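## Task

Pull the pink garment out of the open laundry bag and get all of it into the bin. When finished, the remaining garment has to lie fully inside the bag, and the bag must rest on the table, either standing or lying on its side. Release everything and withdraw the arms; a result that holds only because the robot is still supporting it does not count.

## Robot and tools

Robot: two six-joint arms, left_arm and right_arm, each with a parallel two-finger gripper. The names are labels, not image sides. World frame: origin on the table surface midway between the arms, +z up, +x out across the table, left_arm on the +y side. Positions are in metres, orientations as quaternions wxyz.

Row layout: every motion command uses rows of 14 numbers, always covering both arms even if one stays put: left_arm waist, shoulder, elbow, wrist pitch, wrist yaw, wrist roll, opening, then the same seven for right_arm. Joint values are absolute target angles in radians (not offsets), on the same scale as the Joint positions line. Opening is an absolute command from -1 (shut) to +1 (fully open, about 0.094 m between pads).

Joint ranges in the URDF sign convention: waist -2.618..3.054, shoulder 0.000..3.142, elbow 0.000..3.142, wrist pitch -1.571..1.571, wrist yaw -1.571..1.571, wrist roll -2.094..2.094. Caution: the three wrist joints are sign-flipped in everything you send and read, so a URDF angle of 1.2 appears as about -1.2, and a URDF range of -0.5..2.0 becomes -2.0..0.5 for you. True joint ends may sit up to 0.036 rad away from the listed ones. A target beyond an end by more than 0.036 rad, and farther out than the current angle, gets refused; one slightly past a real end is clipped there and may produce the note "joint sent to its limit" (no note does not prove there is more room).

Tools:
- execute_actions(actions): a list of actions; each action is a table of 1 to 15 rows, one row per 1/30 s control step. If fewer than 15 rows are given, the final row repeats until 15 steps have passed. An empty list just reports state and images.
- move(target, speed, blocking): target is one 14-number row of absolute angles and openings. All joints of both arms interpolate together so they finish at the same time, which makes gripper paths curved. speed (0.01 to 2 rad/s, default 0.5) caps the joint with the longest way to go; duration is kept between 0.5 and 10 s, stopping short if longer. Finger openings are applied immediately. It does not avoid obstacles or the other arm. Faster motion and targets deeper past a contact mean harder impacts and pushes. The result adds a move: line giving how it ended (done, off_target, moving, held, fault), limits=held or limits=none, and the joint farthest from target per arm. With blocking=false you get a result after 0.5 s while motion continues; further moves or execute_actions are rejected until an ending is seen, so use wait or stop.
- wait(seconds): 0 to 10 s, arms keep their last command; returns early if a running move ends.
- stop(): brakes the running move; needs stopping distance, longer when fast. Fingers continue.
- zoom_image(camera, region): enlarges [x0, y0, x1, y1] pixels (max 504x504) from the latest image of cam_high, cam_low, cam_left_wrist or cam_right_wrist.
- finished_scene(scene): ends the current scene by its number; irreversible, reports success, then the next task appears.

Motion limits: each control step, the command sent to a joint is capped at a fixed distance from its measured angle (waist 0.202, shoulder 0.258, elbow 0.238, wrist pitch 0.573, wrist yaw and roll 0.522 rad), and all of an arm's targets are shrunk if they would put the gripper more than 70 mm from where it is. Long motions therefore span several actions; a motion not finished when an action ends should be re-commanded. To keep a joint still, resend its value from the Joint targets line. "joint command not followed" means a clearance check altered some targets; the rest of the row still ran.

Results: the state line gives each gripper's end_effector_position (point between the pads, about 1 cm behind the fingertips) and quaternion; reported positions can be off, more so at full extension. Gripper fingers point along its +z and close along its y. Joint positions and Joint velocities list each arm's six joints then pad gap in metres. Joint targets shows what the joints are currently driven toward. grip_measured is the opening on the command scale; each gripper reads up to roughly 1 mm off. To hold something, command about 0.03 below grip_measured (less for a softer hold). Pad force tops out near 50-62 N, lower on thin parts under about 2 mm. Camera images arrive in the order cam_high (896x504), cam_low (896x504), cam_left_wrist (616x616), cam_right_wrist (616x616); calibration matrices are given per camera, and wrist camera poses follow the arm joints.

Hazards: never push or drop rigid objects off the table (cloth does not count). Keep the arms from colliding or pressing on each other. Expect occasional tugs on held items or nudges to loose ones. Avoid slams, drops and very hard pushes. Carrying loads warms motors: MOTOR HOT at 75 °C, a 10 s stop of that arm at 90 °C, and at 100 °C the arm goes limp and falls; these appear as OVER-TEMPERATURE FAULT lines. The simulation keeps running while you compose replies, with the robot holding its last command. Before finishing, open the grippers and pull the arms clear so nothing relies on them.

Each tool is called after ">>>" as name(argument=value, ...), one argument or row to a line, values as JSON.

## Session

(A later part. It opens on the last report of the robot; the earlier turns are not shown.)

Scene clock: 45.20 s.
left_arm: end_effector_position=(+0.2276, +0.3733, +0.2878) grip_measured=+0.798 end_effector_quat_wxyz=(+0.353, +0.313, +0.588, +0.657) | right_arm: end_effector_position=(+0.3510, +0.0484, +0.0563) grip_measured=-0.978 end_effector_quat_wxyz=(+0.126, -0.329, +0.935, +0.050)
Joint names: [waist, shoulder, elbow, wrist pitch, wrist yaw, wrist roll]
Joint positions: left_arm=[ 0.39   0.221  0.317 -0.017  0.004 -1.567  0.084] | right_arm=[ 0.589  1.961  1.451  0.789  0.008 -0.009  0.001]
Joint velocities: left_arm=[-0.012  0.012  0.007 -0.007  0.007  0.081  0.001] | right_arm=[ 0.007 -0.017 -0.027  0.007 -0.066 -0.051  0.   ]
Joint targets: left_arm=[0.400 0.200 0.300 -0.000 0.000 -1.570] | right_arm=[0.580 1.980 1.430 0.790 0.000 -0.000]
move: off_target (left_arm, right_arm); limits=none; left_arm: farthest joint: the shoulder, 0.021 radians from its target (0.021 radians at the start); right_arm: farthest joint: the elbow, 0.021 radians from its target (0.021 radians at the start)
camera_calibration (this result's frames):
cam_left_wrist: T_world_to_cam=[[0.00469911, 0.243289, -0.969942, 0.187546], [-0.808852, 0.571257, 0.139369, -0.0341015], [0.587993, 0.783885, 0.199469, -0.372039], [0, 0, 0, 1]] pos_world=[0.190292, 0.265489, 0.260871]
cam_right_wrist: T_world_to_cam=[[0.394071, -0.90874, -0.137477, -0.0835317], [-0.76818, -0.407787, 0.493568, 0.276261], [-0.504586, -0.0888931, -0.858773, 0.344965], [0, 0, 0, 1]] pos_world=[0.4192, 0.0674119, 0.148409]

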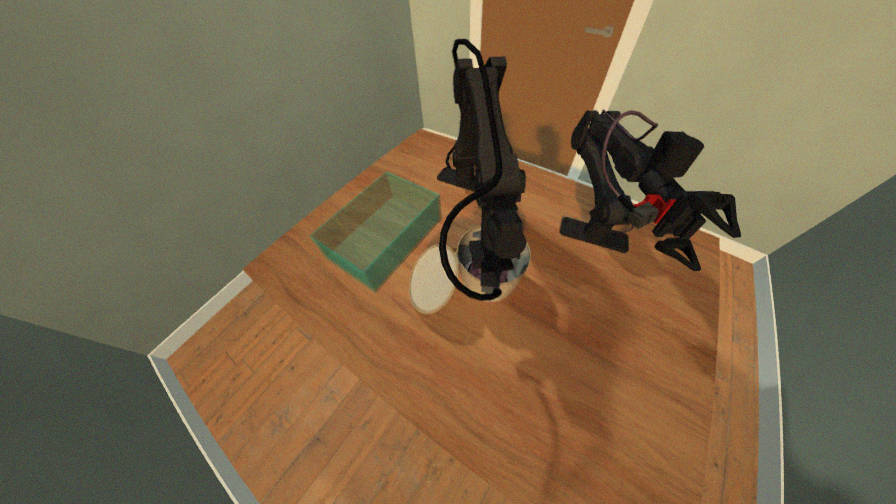

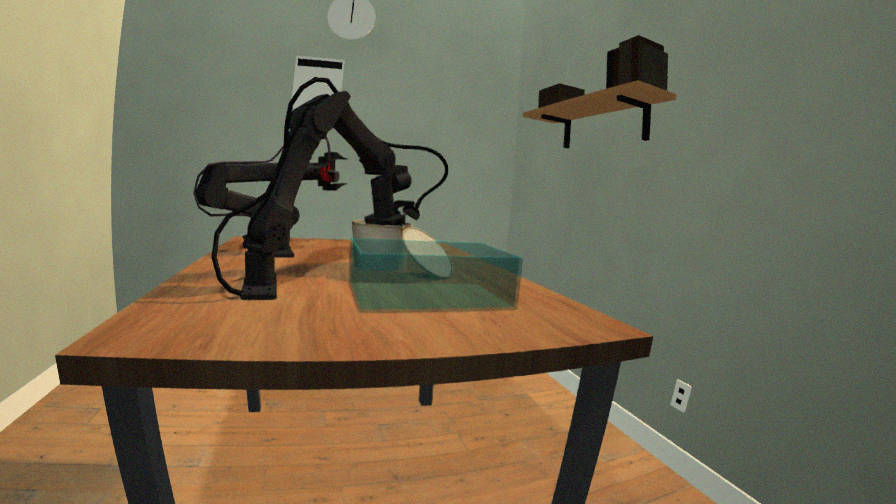

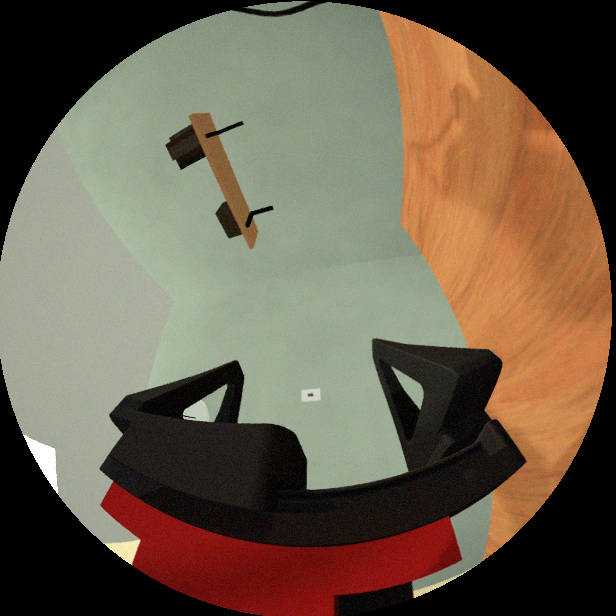

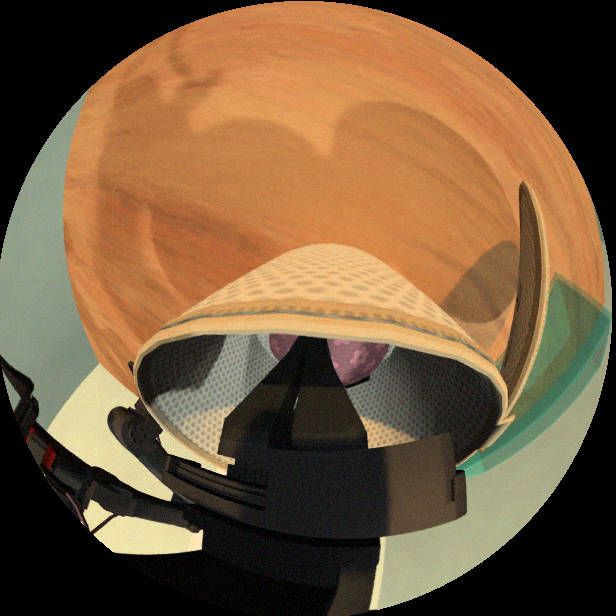

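>>> move(
  target=[0.4,0.2,0.3,0,0,-1.57,0.8,0.56,1.93,1.45,0.79,0,0,0.1],
  speed=0.2,
)

>>> move(
  target=[0.4,0.2,0.3,0,0,-1.57,0.8,0.56,2.01,1.39,0.79,0,0,0.1],
  speed=0.15,
)

>>> move(
  target=[0.4,0.2,0.3,0,0,-1.57,0.8,0.56,2.01,1.39,0.79,0,0,-1],
)

Scene clock: 49.10 s.
left_arm: end_effector_position=(+0.2276, +0.3733, +0.2878) grip_measured=+0.798 end_effector_quat_wxyz=(+0.353, +0.313, +0.588, +0.657) | right_arm: end_effector_position=(+0.3576, +0.0411, +0.0565) grip_measured=+0.099 end_effector_quat_wxyz=(+0.128, -0.318, +0.938, +0.049)
Joint names: [waist, shoulder, elbow, wrist pitch, wrist yaw, wrist roll]
Joint positions: left_arm=[ 0.39   0.221  0.317 -0.017  0.004 -1.567  0.084] | right_arm=[ 0.566  1.961  1.451  0.787  0.008 -0.009  0.052]
Joint velocities: left_arm=[ 0.022 -0.002  0.002  0.037  0.022  0.022  0.001] | right_arm=[-0.007 -0.032 -0.007  0.007  0.007 -0.007 -0.001]
Joint targets: left_arm=[0.400 0.200 0.300 -0.000 -0.000 -1.570] | right_arm=[0.560 1.930 1.450 0.790 -0.000 0.000]
move: off_target (left_arm, right_arm); limits=none; left_arm: farthest joint: the shoulder, 0.021 radians from its target (0.021 radians at the start); right_arm: farthest joint: the shoulder, 0.031 radians from its target (0.031 radians at the start)
camera_calibration (this result's frames):
cam_left_wrist: T_world_to_cam=[[0.00469911, 0.243289, -0.969942, 0.187546], [-0.808852, 0.571257, 0.139369, -0.0341015], [0.587993, 0.783885, 0.199469, -0.372039], [0, 0, 0, 1]] pos_world=[0.190292, 0.265489, 0.260871]
cam_right_wrist: T_world_to_cam=[[0.373418, -0.917327, -0.138095, -0.0849975], [-0.778201, -0.390792, 0.491614, 0.281282], [-0.504938, -0.0761118, -0.859794, 0.347444], [0, 0, 0, 1]] pos_world=[0.426071, 0.058397, 0.14871]

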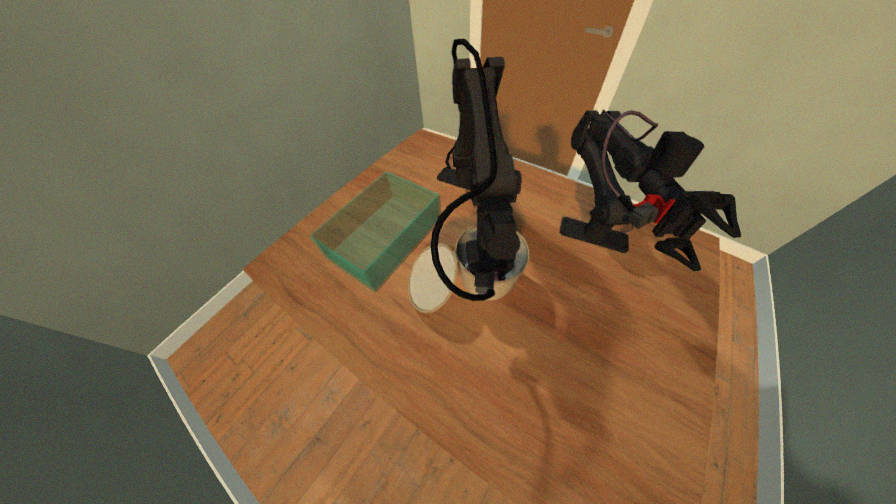

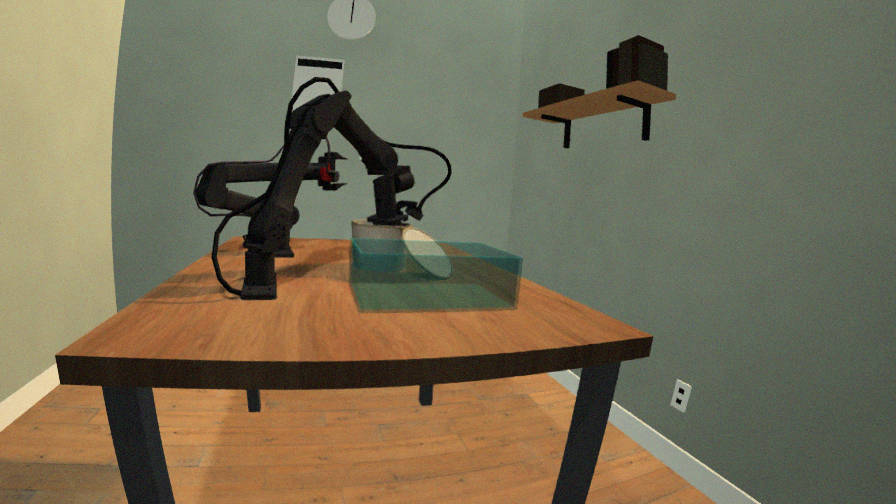

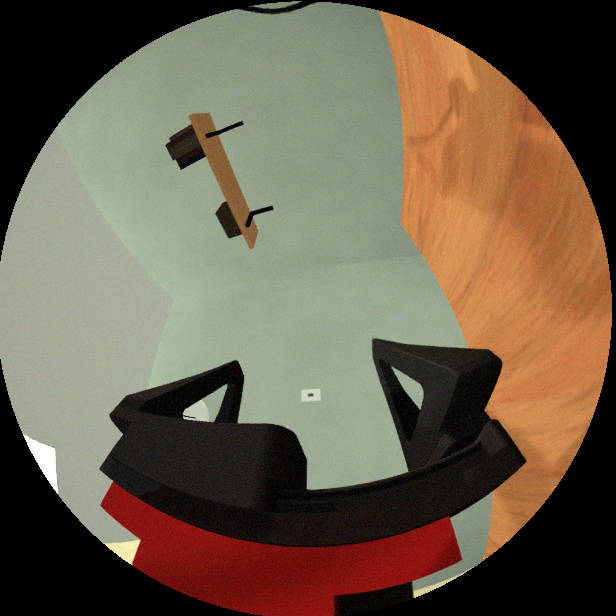

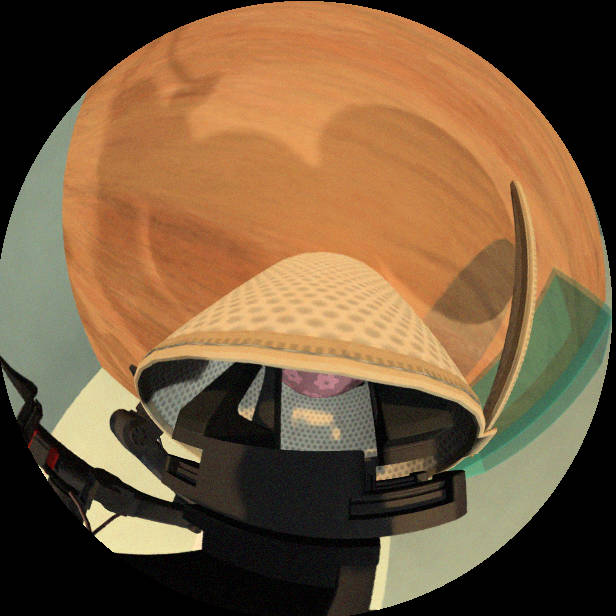

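Scene clock: 49.83 s.
left_arm: end_effector_position=(+0.2276, +0.3733, +0.2878) grip_measured=+0.798 end_effector_quat_wxyz=(+0.353, +0.313, +0.588, +0.657) | right_arm: end_effector_position=(+0.3495, +0.0347, +0.0362) grip_measured=+0.099 end_effector_quat_wxyz=(+0.104, -0.319, +0.941, +0.041)
Joint names: [waist, shoulder, elbow, wrist pitch, wrist yaw, wrist roll]
Joint positions: left_arm=[ 0.39   0.221  0.317 -0.017  0.004 -1.567  0.084] | right_arm=[ 0.566  1.987  1.417  0.778  0.008 -0.009  0.052]
Joint velocities: left_arm=[ 0.002 -0.007 -0.002  0.022 -0.066  0.081  0.   ] | right_arm=[-0.012 -0.012 -0.007 -0.037 -0.022  0.037 -0.   ]
Joint targets: left_arm=[0.400 0.200 0.300 -0.000 -0.000 -1.570] | right_arm=[0.560 2.010 1.390 0.790 -0.000 0.000]
move: off_target (left_arm, right_arm); limits=none; left_arm: farthest joint: the shoulder, 0.021 radians from its target (0.021 radians at the start); right_arm: farthest joint: the elbow, 0.027 radians from its target (0.061 radians at the start)
camera_calibration (this result's frames):
cam_left_wrist: T_world_to_cam=[[0.00469911, 0.243289, -0.969942, 0.187546], [-0.808852, 0.571257, 0.139369, -0.0341015], [0.587993, 0.783885, 0.199469, -0.372039], [0, 0, 0, 1]] pos_world=[0.190292, 0.265489, 0.260871]
cam_right_wrist: T_world_to_cam=[[0.36817, -0.921421, -0.124233, -0.0890969], [-0.757677, -0.374781, 0.534289, 0.273179], [-0.538865, -0.102581, -0.836123, 0.33737], [0, 0, 0, 1]] pos_world=[0.421581, 0.0548943, 0.125057]

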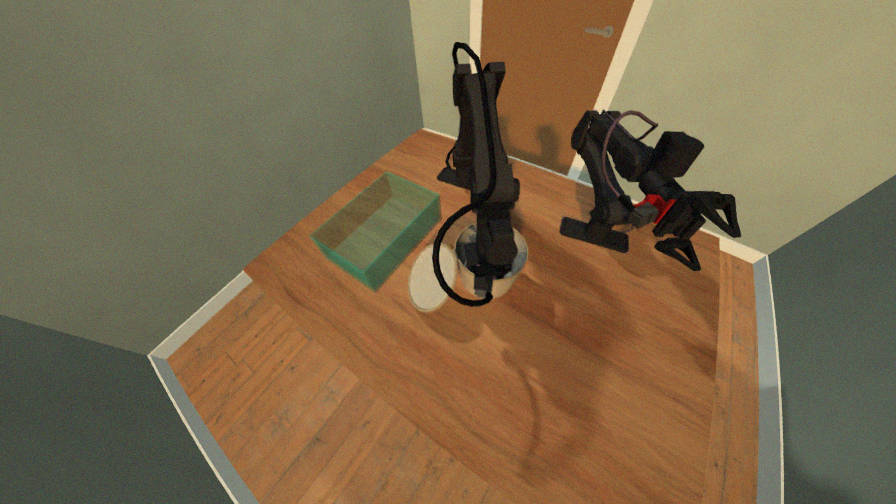

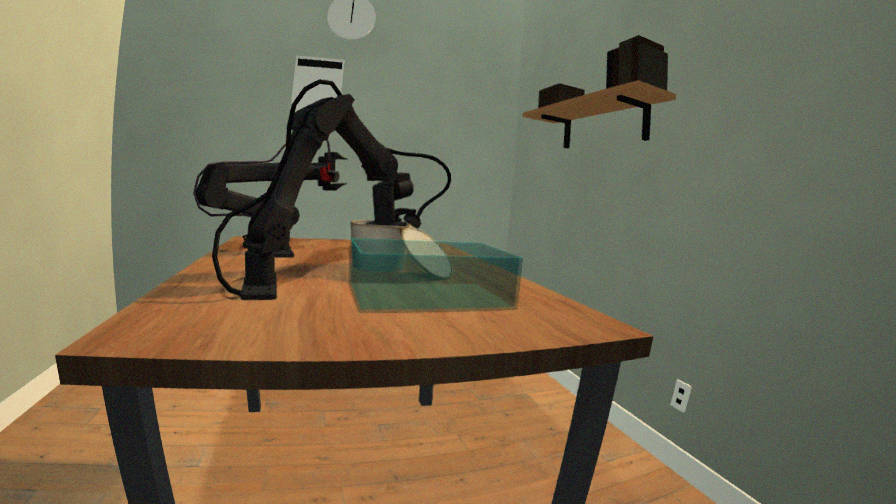

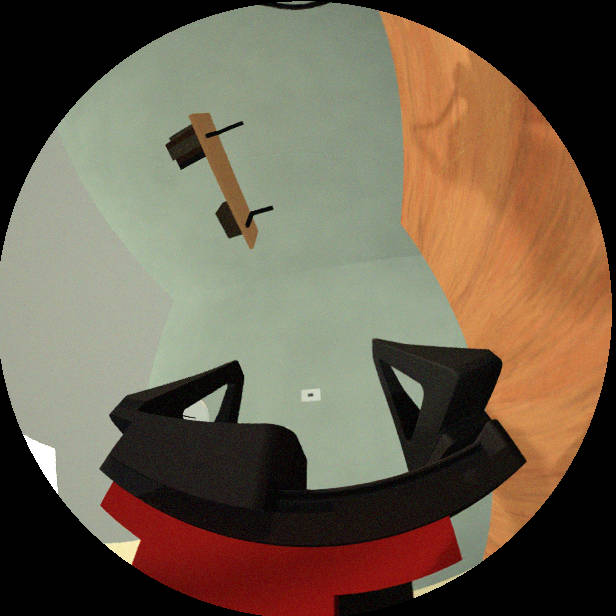

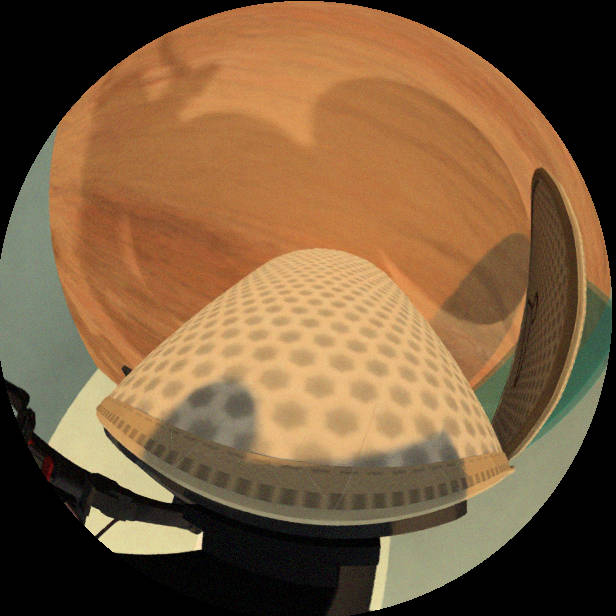

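Scene clock: 50.53 s.
left_arm: end_effector_position=(+0.2276, +0.3733, +0.2878) grip_measured=+0.798 end_effector_quat_wxyz=(+0.353, +0.313, +0.588, +0.657) | right_arm: end_effector_position=(+0.3513, +0.0361, +0.0367) grip_measured=-0.872 end_effector_quat_wxyz=(+0.108, -0.319, +0.941, +0.042)
Joint names: [waist, shoulder, elbow, wrist pitch, wrist yaw, wrist roll]
Joint positions: left_arm=[ 0.39   0.221  0.317 -0.017  0.004 -1.567  0.084] | right_arm=[ 0.566  1.987  1.417  0.768  0.008 -0.009  0.006]
Joint velocities: left_arm=[-0.012  0.002  0.002 -0.037  0.037 -0.081 -0.   ] | right_arm=[-0.017 -0.012 -0.002  0.037  0.081  0.037  0.   ]
Joint targets: left_arm=[0.400 0.200 0.300 0.000 0.000 -1.570] | right_arm=[0.560 2.010 1.390 0.790 -0.000 0.000]
move: off_target (left_arm, right_arm); limits=none; left_arm: farthest joint: the shoulder, 0.021 radians from its target (0.021 radians at the start); right_arm: farthest joint: the elbow, 0.027 radians from its target (0.027 radians at the start)
camera_calibration (this result's frames):
cam_left_wrist: T_world_to_cam=[[0.00469911, 0.243289, -0.969942, 0.187546], [-0.808852, 0.571257, 0.139369, -0.0341015], [0.587993, 0.783885, 0.199469, -0.372039], [0, 0, 0, 1]] pos_world=[0.190292, 0.265489, 0.260871]
cam_right_wrist: T_world_to_cam=[[0.369114, -0.920685, -0.126864, -0.0886533], [-0.761665, -0.377892, 0.526369, 0.27661], [-0.532561, -0.0976624, -0.840738, 0.336721], [0, 0, 0, 1]] pos_world=[0.422732, 0.055792, 0.126248]

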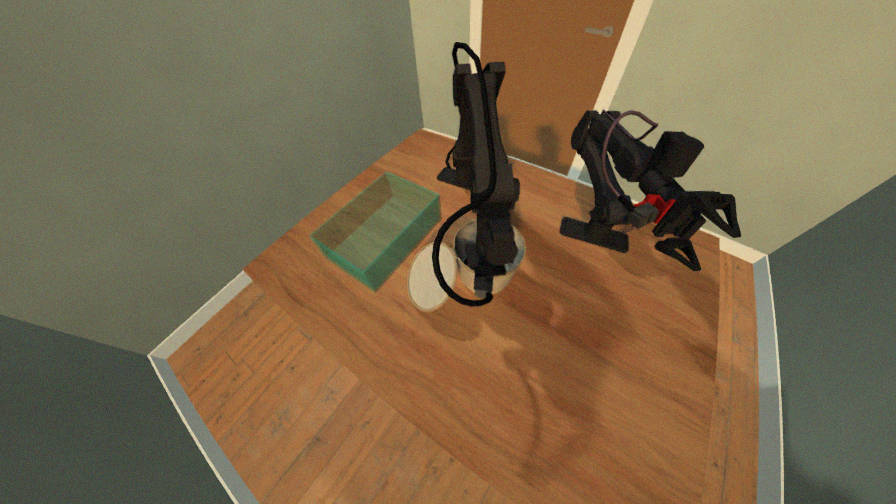

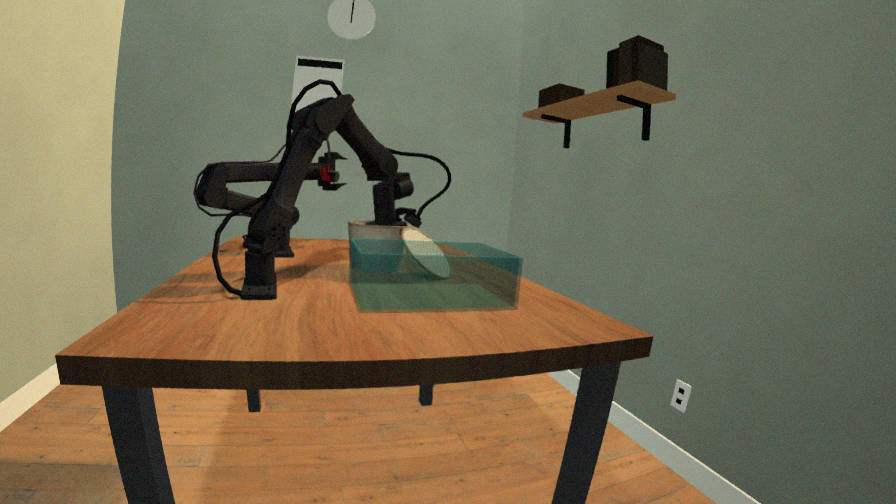

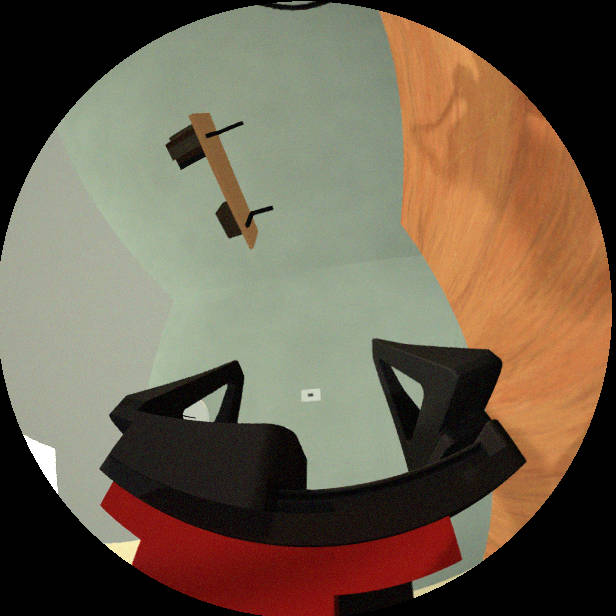

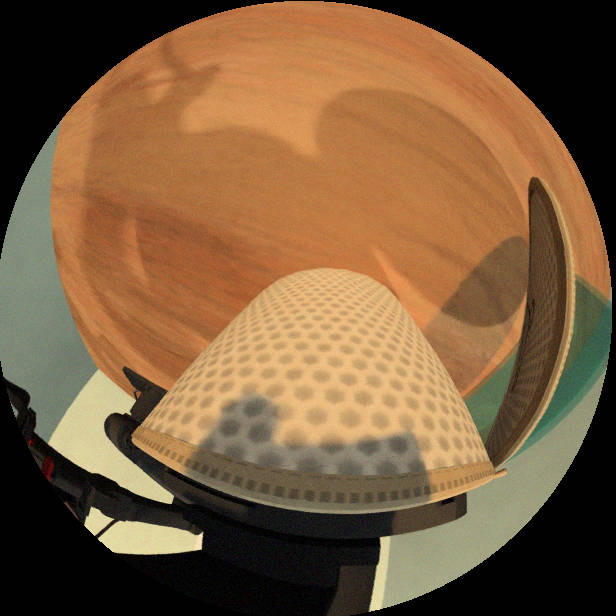

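>>> move(
  target=[0.4,0.2,0.3,0,0,-1.57,0.8,0.57,1.85,2.0,1.45,0,0,-1],
  speed=0.35,
)

Scene clock: 54.47 s.
left_arm: end_effector_position=(+0.2276, +0.3733, +0.2878) grip_measured=+0.798 end_effector_quat_wxyz=(+0.353, +0.313, +0.588, +0.657) | right_arm: end_effector_position=(+0.3276, +0.0176, +0.2093) grip_measured=-0.873 end_effector_quat_wxyz=(+0.102, -0.319, +0.941, +0.040)
Joint names: [waist, shoulder, elbow, wrist pitch, wrist yaw, wrist roll]
Joint positions: left_arm=[ 0.39   0.221  0.317 -0.017  0.004 -1.567  0.084] | right_arm=[ 0.566  1.879  1.969  1.441  0.008 -0.009  0.006]
Joint velocities: left_arm=[ 0.007 -0.002 -0.007 -0.066 -0.022 -0.066  0.001] | right_arm=[ 0.002  0.012 -0.002 -0.022  0.022  0.037  0.   ]
Joint targets: left_arm=[0.400 0.200 0.300 -0.000 -0.000 -1.570] | right_arm=[0.570 1.850 2.000 1.450 -0.000 -0.000]
move: off_target (left_arm, right_arm); limits=none; left_arm: farthest joint: the shoulder, 0.021 radians from its target (0.021 radians at the start); right_arm: farthest joint: the elbow, 0.031 radians from its target (0.583 radians at the start)
camera_calibration (this result's frames):
cam_left_wrist: T_world_to_cam=[[0.00469911, 0.243289, -0.969942, 0.187546], [-0.808852, 0.571257, 0.139369, -0.0341015], [0.587993, 0.783885, 0.199469, -0.372039], [0, 0, 0, 1]] pos_world=[0.190292, 0.265489, 0.260871]
cam_right_wrist: T_world_to_cam=[[0.367724, -0.921769, -0.122966, -0.0753856], [-0.755742, -0.373271, 0.538073, 0.156222], [-0.541879, -0.104932, -0.83388, 0.469122], [0, 0, 0, 1]] pos_world=[0.399992, 0.0380509, 0.297863]

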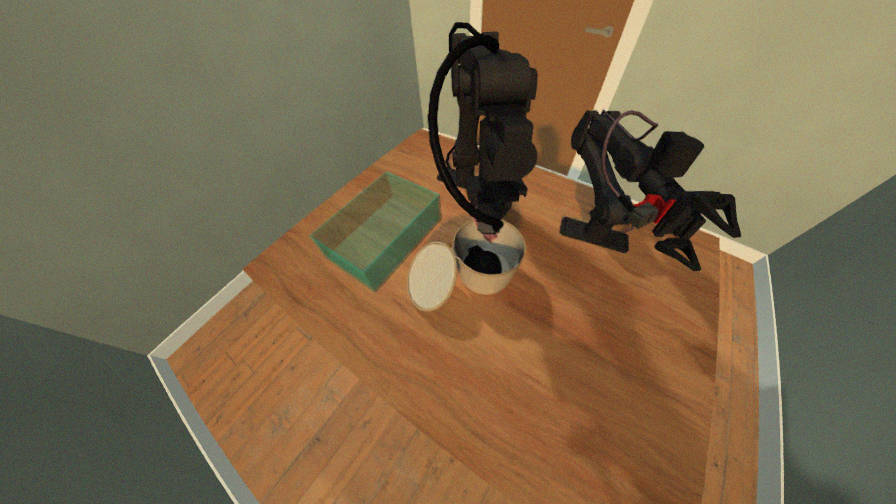

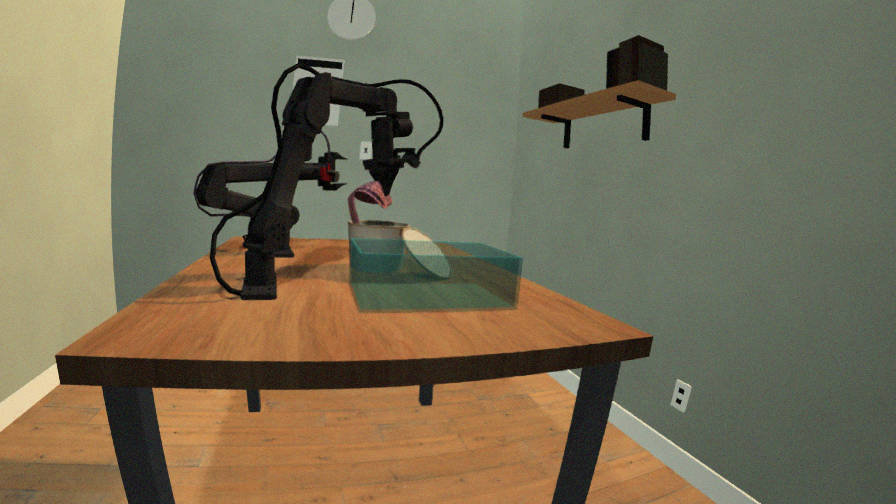

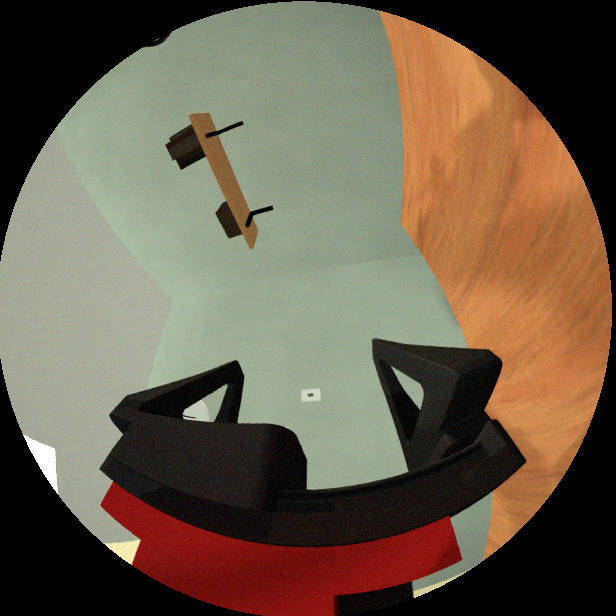

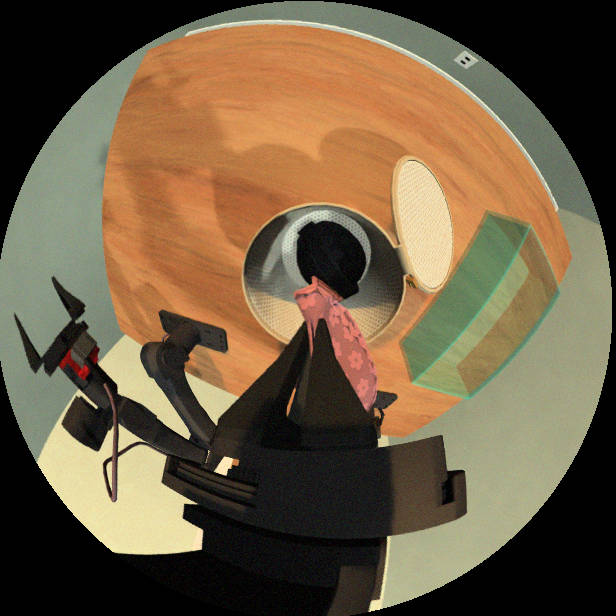

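>>> move(
  target=[0.4,0.2,0.3,0,0,-1.57,0.8,0.55,1.75,2.25,1.4,0,0,-1],
)

>>> move(
  target=[0.4,0.2,0.3,0,0,-1.57,0.8,-0.24,1.75,2.25,1.4,0,0,-1],
  speed=0.7,
)

>>> move(
  target=[0.4,0.2,0.3,0,0,-1.57,0.8,-0.24,2.02,1.8,1.2,0,0,-1],
)

Scene clock: 58.53 s.
left_arm: end_effector_position=(+0.2276, +0.3733, +0.2878) grip_measured=+0.798 end_effector_quat_wxyz=(+0.353, +0.313, +0.588, +0.657) | right_arm: end_effector_position=(+0.3401, +0.0229, +0.3385) grip_measured=-0.873 end_effector_quat_wxyz=(+0.285, -0.303, +0.904, +0.102)
Joint names: [waist, shoulder, elbow, wrist pitch, wrist yaw, wrist roll]
Joint positions: left_arm=[ 0.39   0.221  0.317 -0.017  0.004 -1.567  0.084] | right_arm=[ 0.557  1.762  2.228  1.42   0.008 -0.009  0.006]
Joint velocities: left_arm=[ 0.012 -0.007 -0.007  0.11  -0.007  0.066  0.001] | right_arm=[-0.007 -0.017  0.017 -0.007  0.022  0.051 -0.   ]
Joint targets: left_arm=[0.400 0.200 0.300 0.000 0.000 -1.570] | right_arm=[0.550 1.750 2.250 1.400 0.000 0.000]
move: off_target (left_arm, right_arm); limits=none; left_arm: farthest joint: the shoulder, 0.021 radians from its target (0.021 radians at the start); right_arm: farthest joint: the elbow, 0.022 radians from its target (0.281 radians at the start)
camera_calibration (this result's frames):
cam_left_wrist: T_world_to_cam=[[0.00469911, 0.243289, -0.969942, 0.187546], [-0.808852, 0.571257, 0.139369, -0.0341015], [0.587993, 0.783885, 0.199469, -0.372039], [0, 0, 0, 1]] pos_world=[0.190292, 0.265489, 0.260871]
cam_right_wrist: T_world_to_cam=[[0.414423, -0.882975, -0.220474, -0.043025], [-0.873138, -0.454081, 0.177315, 0.262079], [-0.256677, 0.119021, -0.959141, 0.524426], [0, 0, 0, 1]] pos_world=[0.38127, 0.0185976, 0.447042]

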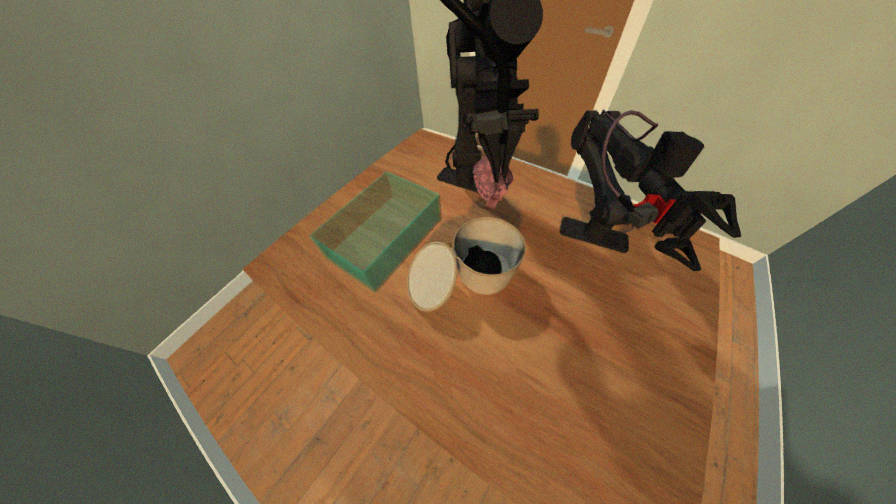

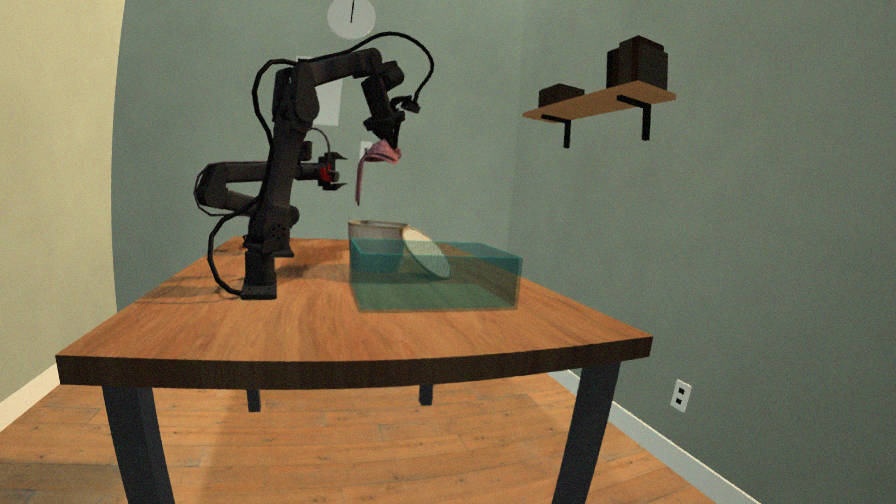

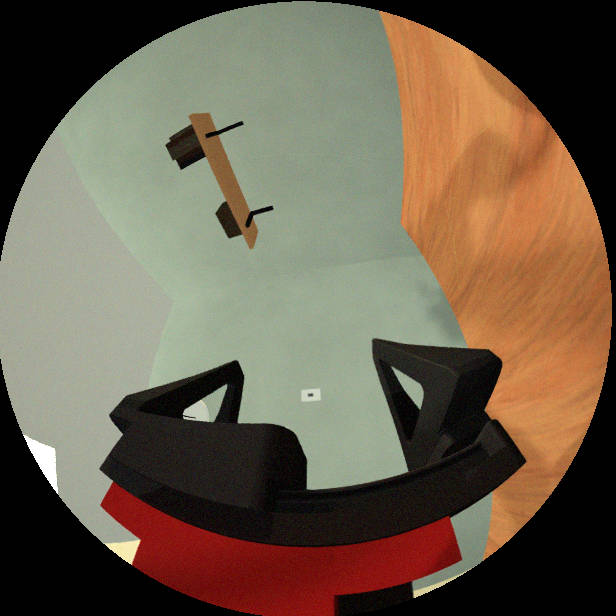

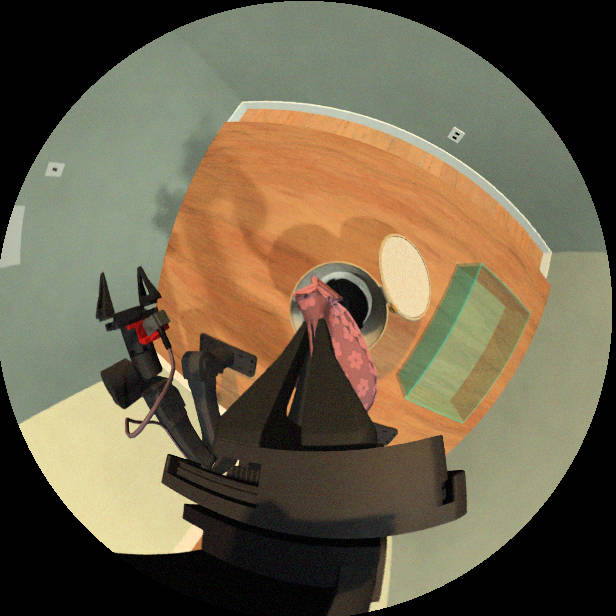

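Scene clock: 60.10 s.
left_arm: end_effector_position=(+0.2276, +0.3733, +0.2878) grip_measured=+0.798 end_effector_quat_wxyz=(+0.353, +0.313, +0.588, +0.657) | right_arm: end_effector_position=(+0.4212, -0.2831, +0.3385) grip_measured=-0.873 end_effector_quat_wxyz=(+0.302, +0.073, +0.950, -0.019)
Joint names: [waist, shoulder, elbow, wrist pitch, wrist yaw, wrist roll]
Joint positions: left_arm=[ 0.39   0.221  0.317 -0.017  0.004 -1.567  0.084] | right_arm=[-0.243  1.762  2.228  1.42   0.003 -0.009  0.006]
Joint velocities: left_arm=[-0.017  0.012 -0.002  0.007  0.022  0.007 -0.001] | right_arm=[-0.012  0.012 -0.002  0.007  0.051  0.066 -0.001]
Joint targets: left_arm=[0.400 0.200 0.300 -0.000 0.000 -1.570] | right_arm=[-0.240 1.750 2.250 1.400 0.000 -0.000]
move: off_target (left_arm, right_arm); limits=none; left_arm: farthest joint: the shoulder, 0.021 radians from its target (0.021 radians at the start); right_arm: farthest joint: the elbow, 0.022 radians from its target (0.022 radians at the start)
camera_calibration (this result's frames):
cam_left_wrist: T_world_to_cam=[[0.00469911, 0.243289, -0.969942, 0.187546], [-0.808852, 0.571257, 0.139369, -0.0341015], [0.587993, 0.783885, 0.199469, -0.372039], [0, 0, 0, 1]] pos_world=[0.190292, 0.265489, 0.260871]
cam_right_wrist: T_world_to_cam=[[-0.347028, -0.912496, -0.216615, -0.0358076], [-0.933195, 0.312974, 0.176617, 0.436624], [-0.0933678, 0.263435, -0.960148, 0.554107], [0, 0, 0, 1]] pos_world=[0.446765, -0.315297, 0.447153]

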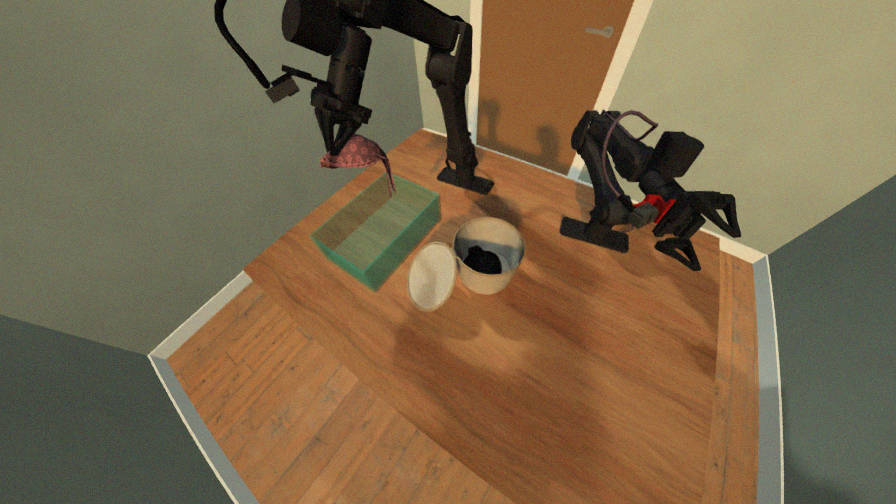

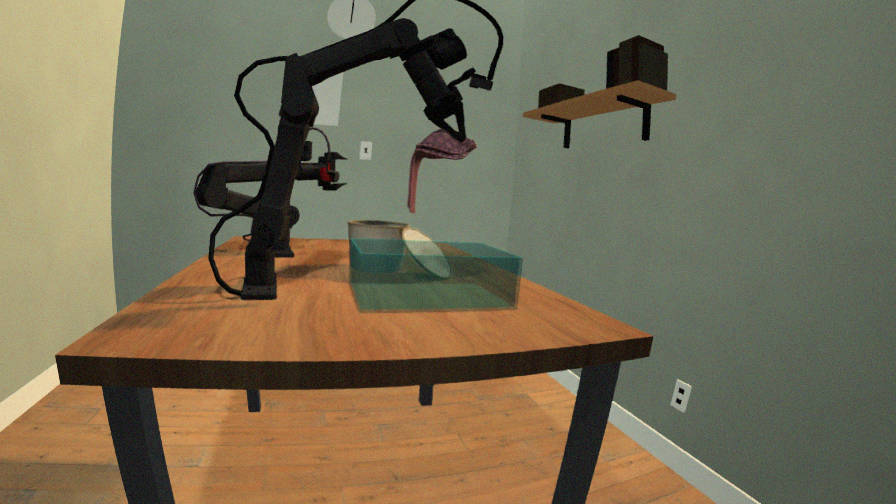

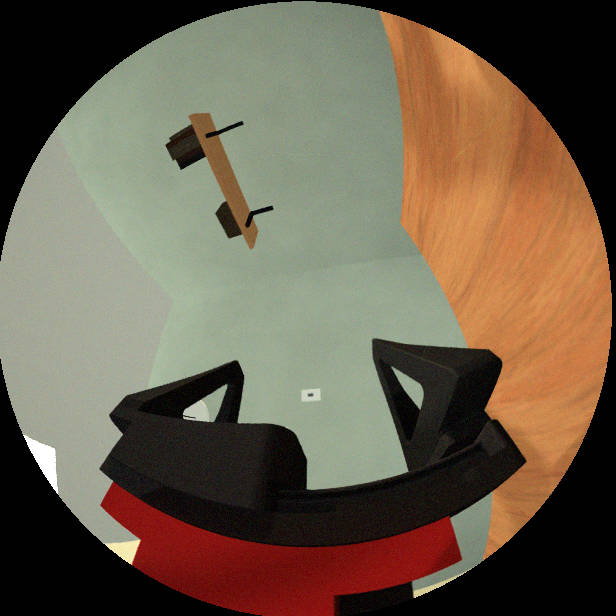

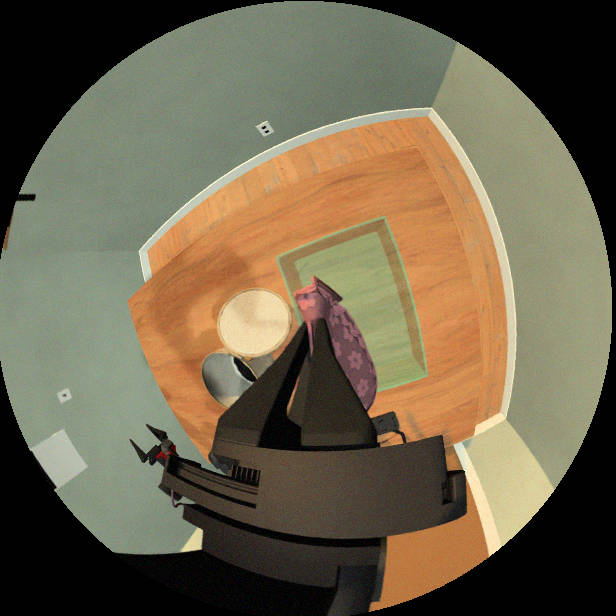

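Scene clock: 61.67 s.
left_arm: end_effector_position=(+0.2276, +0.3733, +0.2878) grip_measured=+0.798 end_effector_quat_wxyz=(+0.353, +0.313, +0.588, +0.657) | right_arm: end_effector_position=(+0.4340, -0.2850, +0.1089) grip_measured=-0.873 end_effector_quat_wxyz=(+0.057, +0.077, +0.995, -0.002)
Joint names: [waist, shoulder, elbow, wrist pitch, wrist yaw, wrist roll]
Joint positions: left_arm=[ 0.39   0.221  0.317 -0.017  0.004 -1.567  0.084] | right_arm=[-0.243  2.035  1.799  1.22   0.003 -0.009  0.006]
Joint velocities: left_arm=[-0.002  0.002 -0.002  0.007  0.007  0.022 -0.001] | right_arm=[-0.007 -0.002  0.002  0.022  0.081 -0.066  0.   ]
Joint targets: left_arm=[0.400 0.200 0.300 0.000 0.000 -1.570] | right_arm=[-0.240 2.020 1.800 1.200 -0.000 -0.000]
move: off_target (left_arm); limits=none; left_arm: farthest joint: the shoulder, 0.021 radians from its target (0.021 radians at the start); right_arm: farthest joint: the wrist pitch, 0.020 radians from its target (0.220 radians at the start)
camera_calibration (this result's frames):
cam_left_wrist: T_world_to_cam=[[0.00469911, 0.243289, -0.969942, 0.187546], [-0.808852, 0.571257, 0.139369, -0.0341015], [0.587993, 0.783885, 0.199469, -0.372039], [0, 0, 0, 1]] pos_world=[0.190292, 0.265489, 0.260871]
cam_right_wrist: T_world_to_cam=[[-0.424328, -0.901144, -0.0888026, -0.0599354], [-0.731546, 0.283359, 0.62012, 0.345452], [-0.533654, 0.328097, -0.779465, 0.525247], [0, 0, 0, 1]] pos_world=[0.507581, -0.324229, 0.189868]

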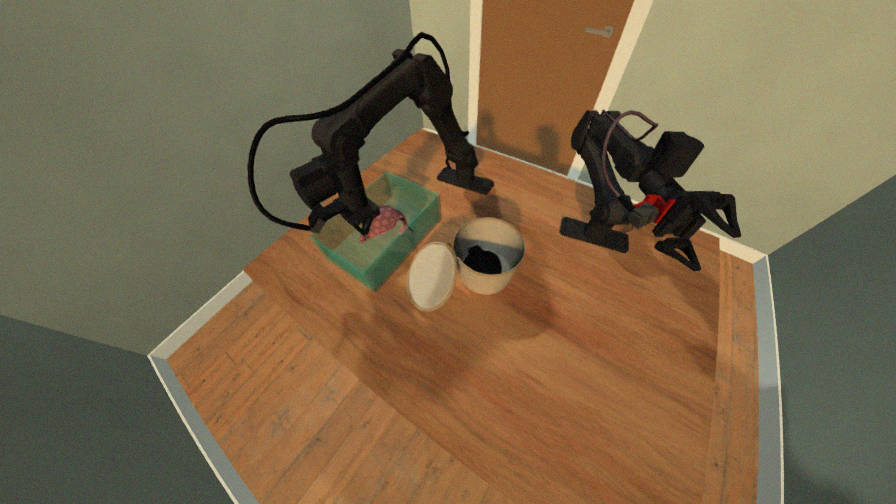

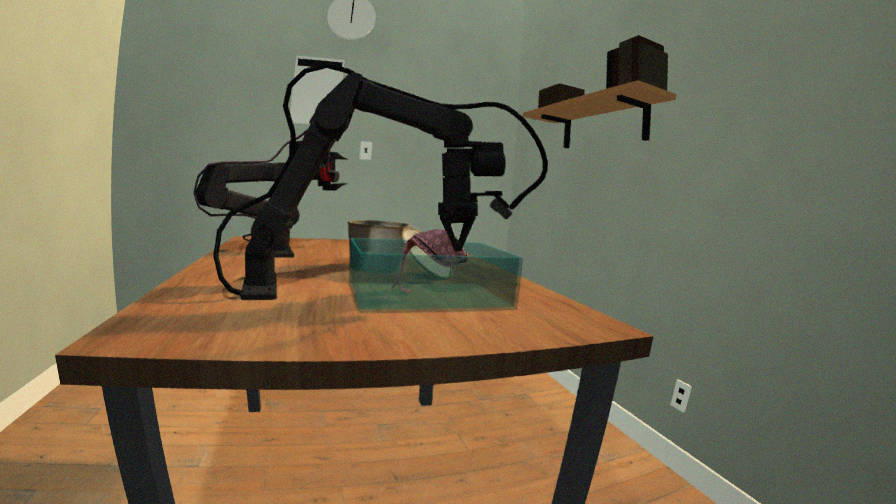

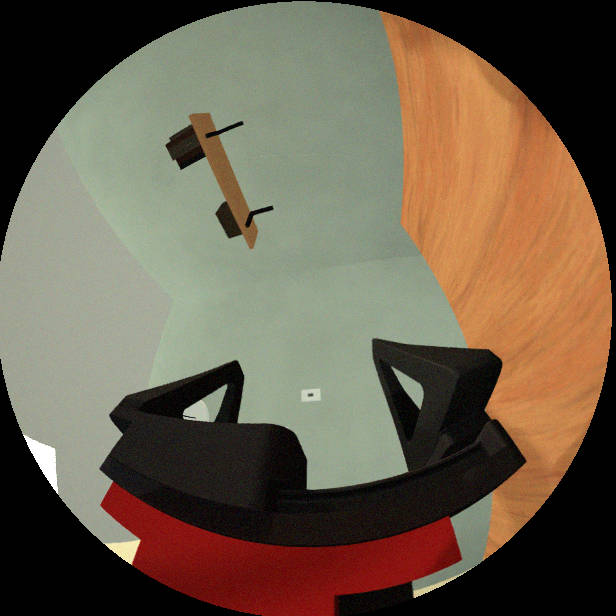

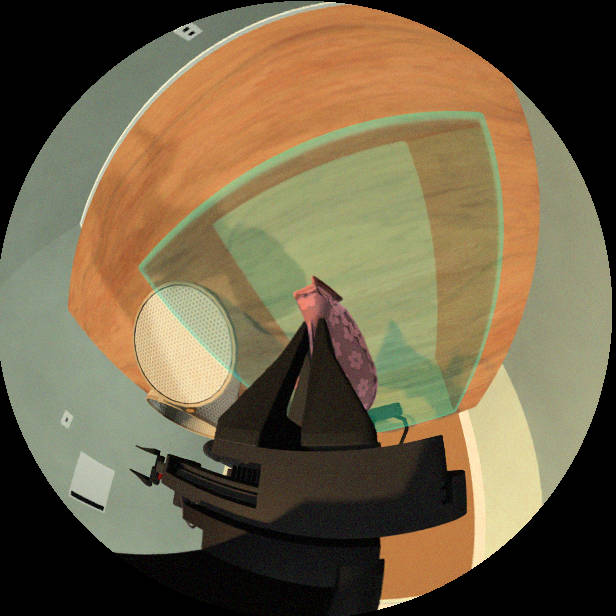

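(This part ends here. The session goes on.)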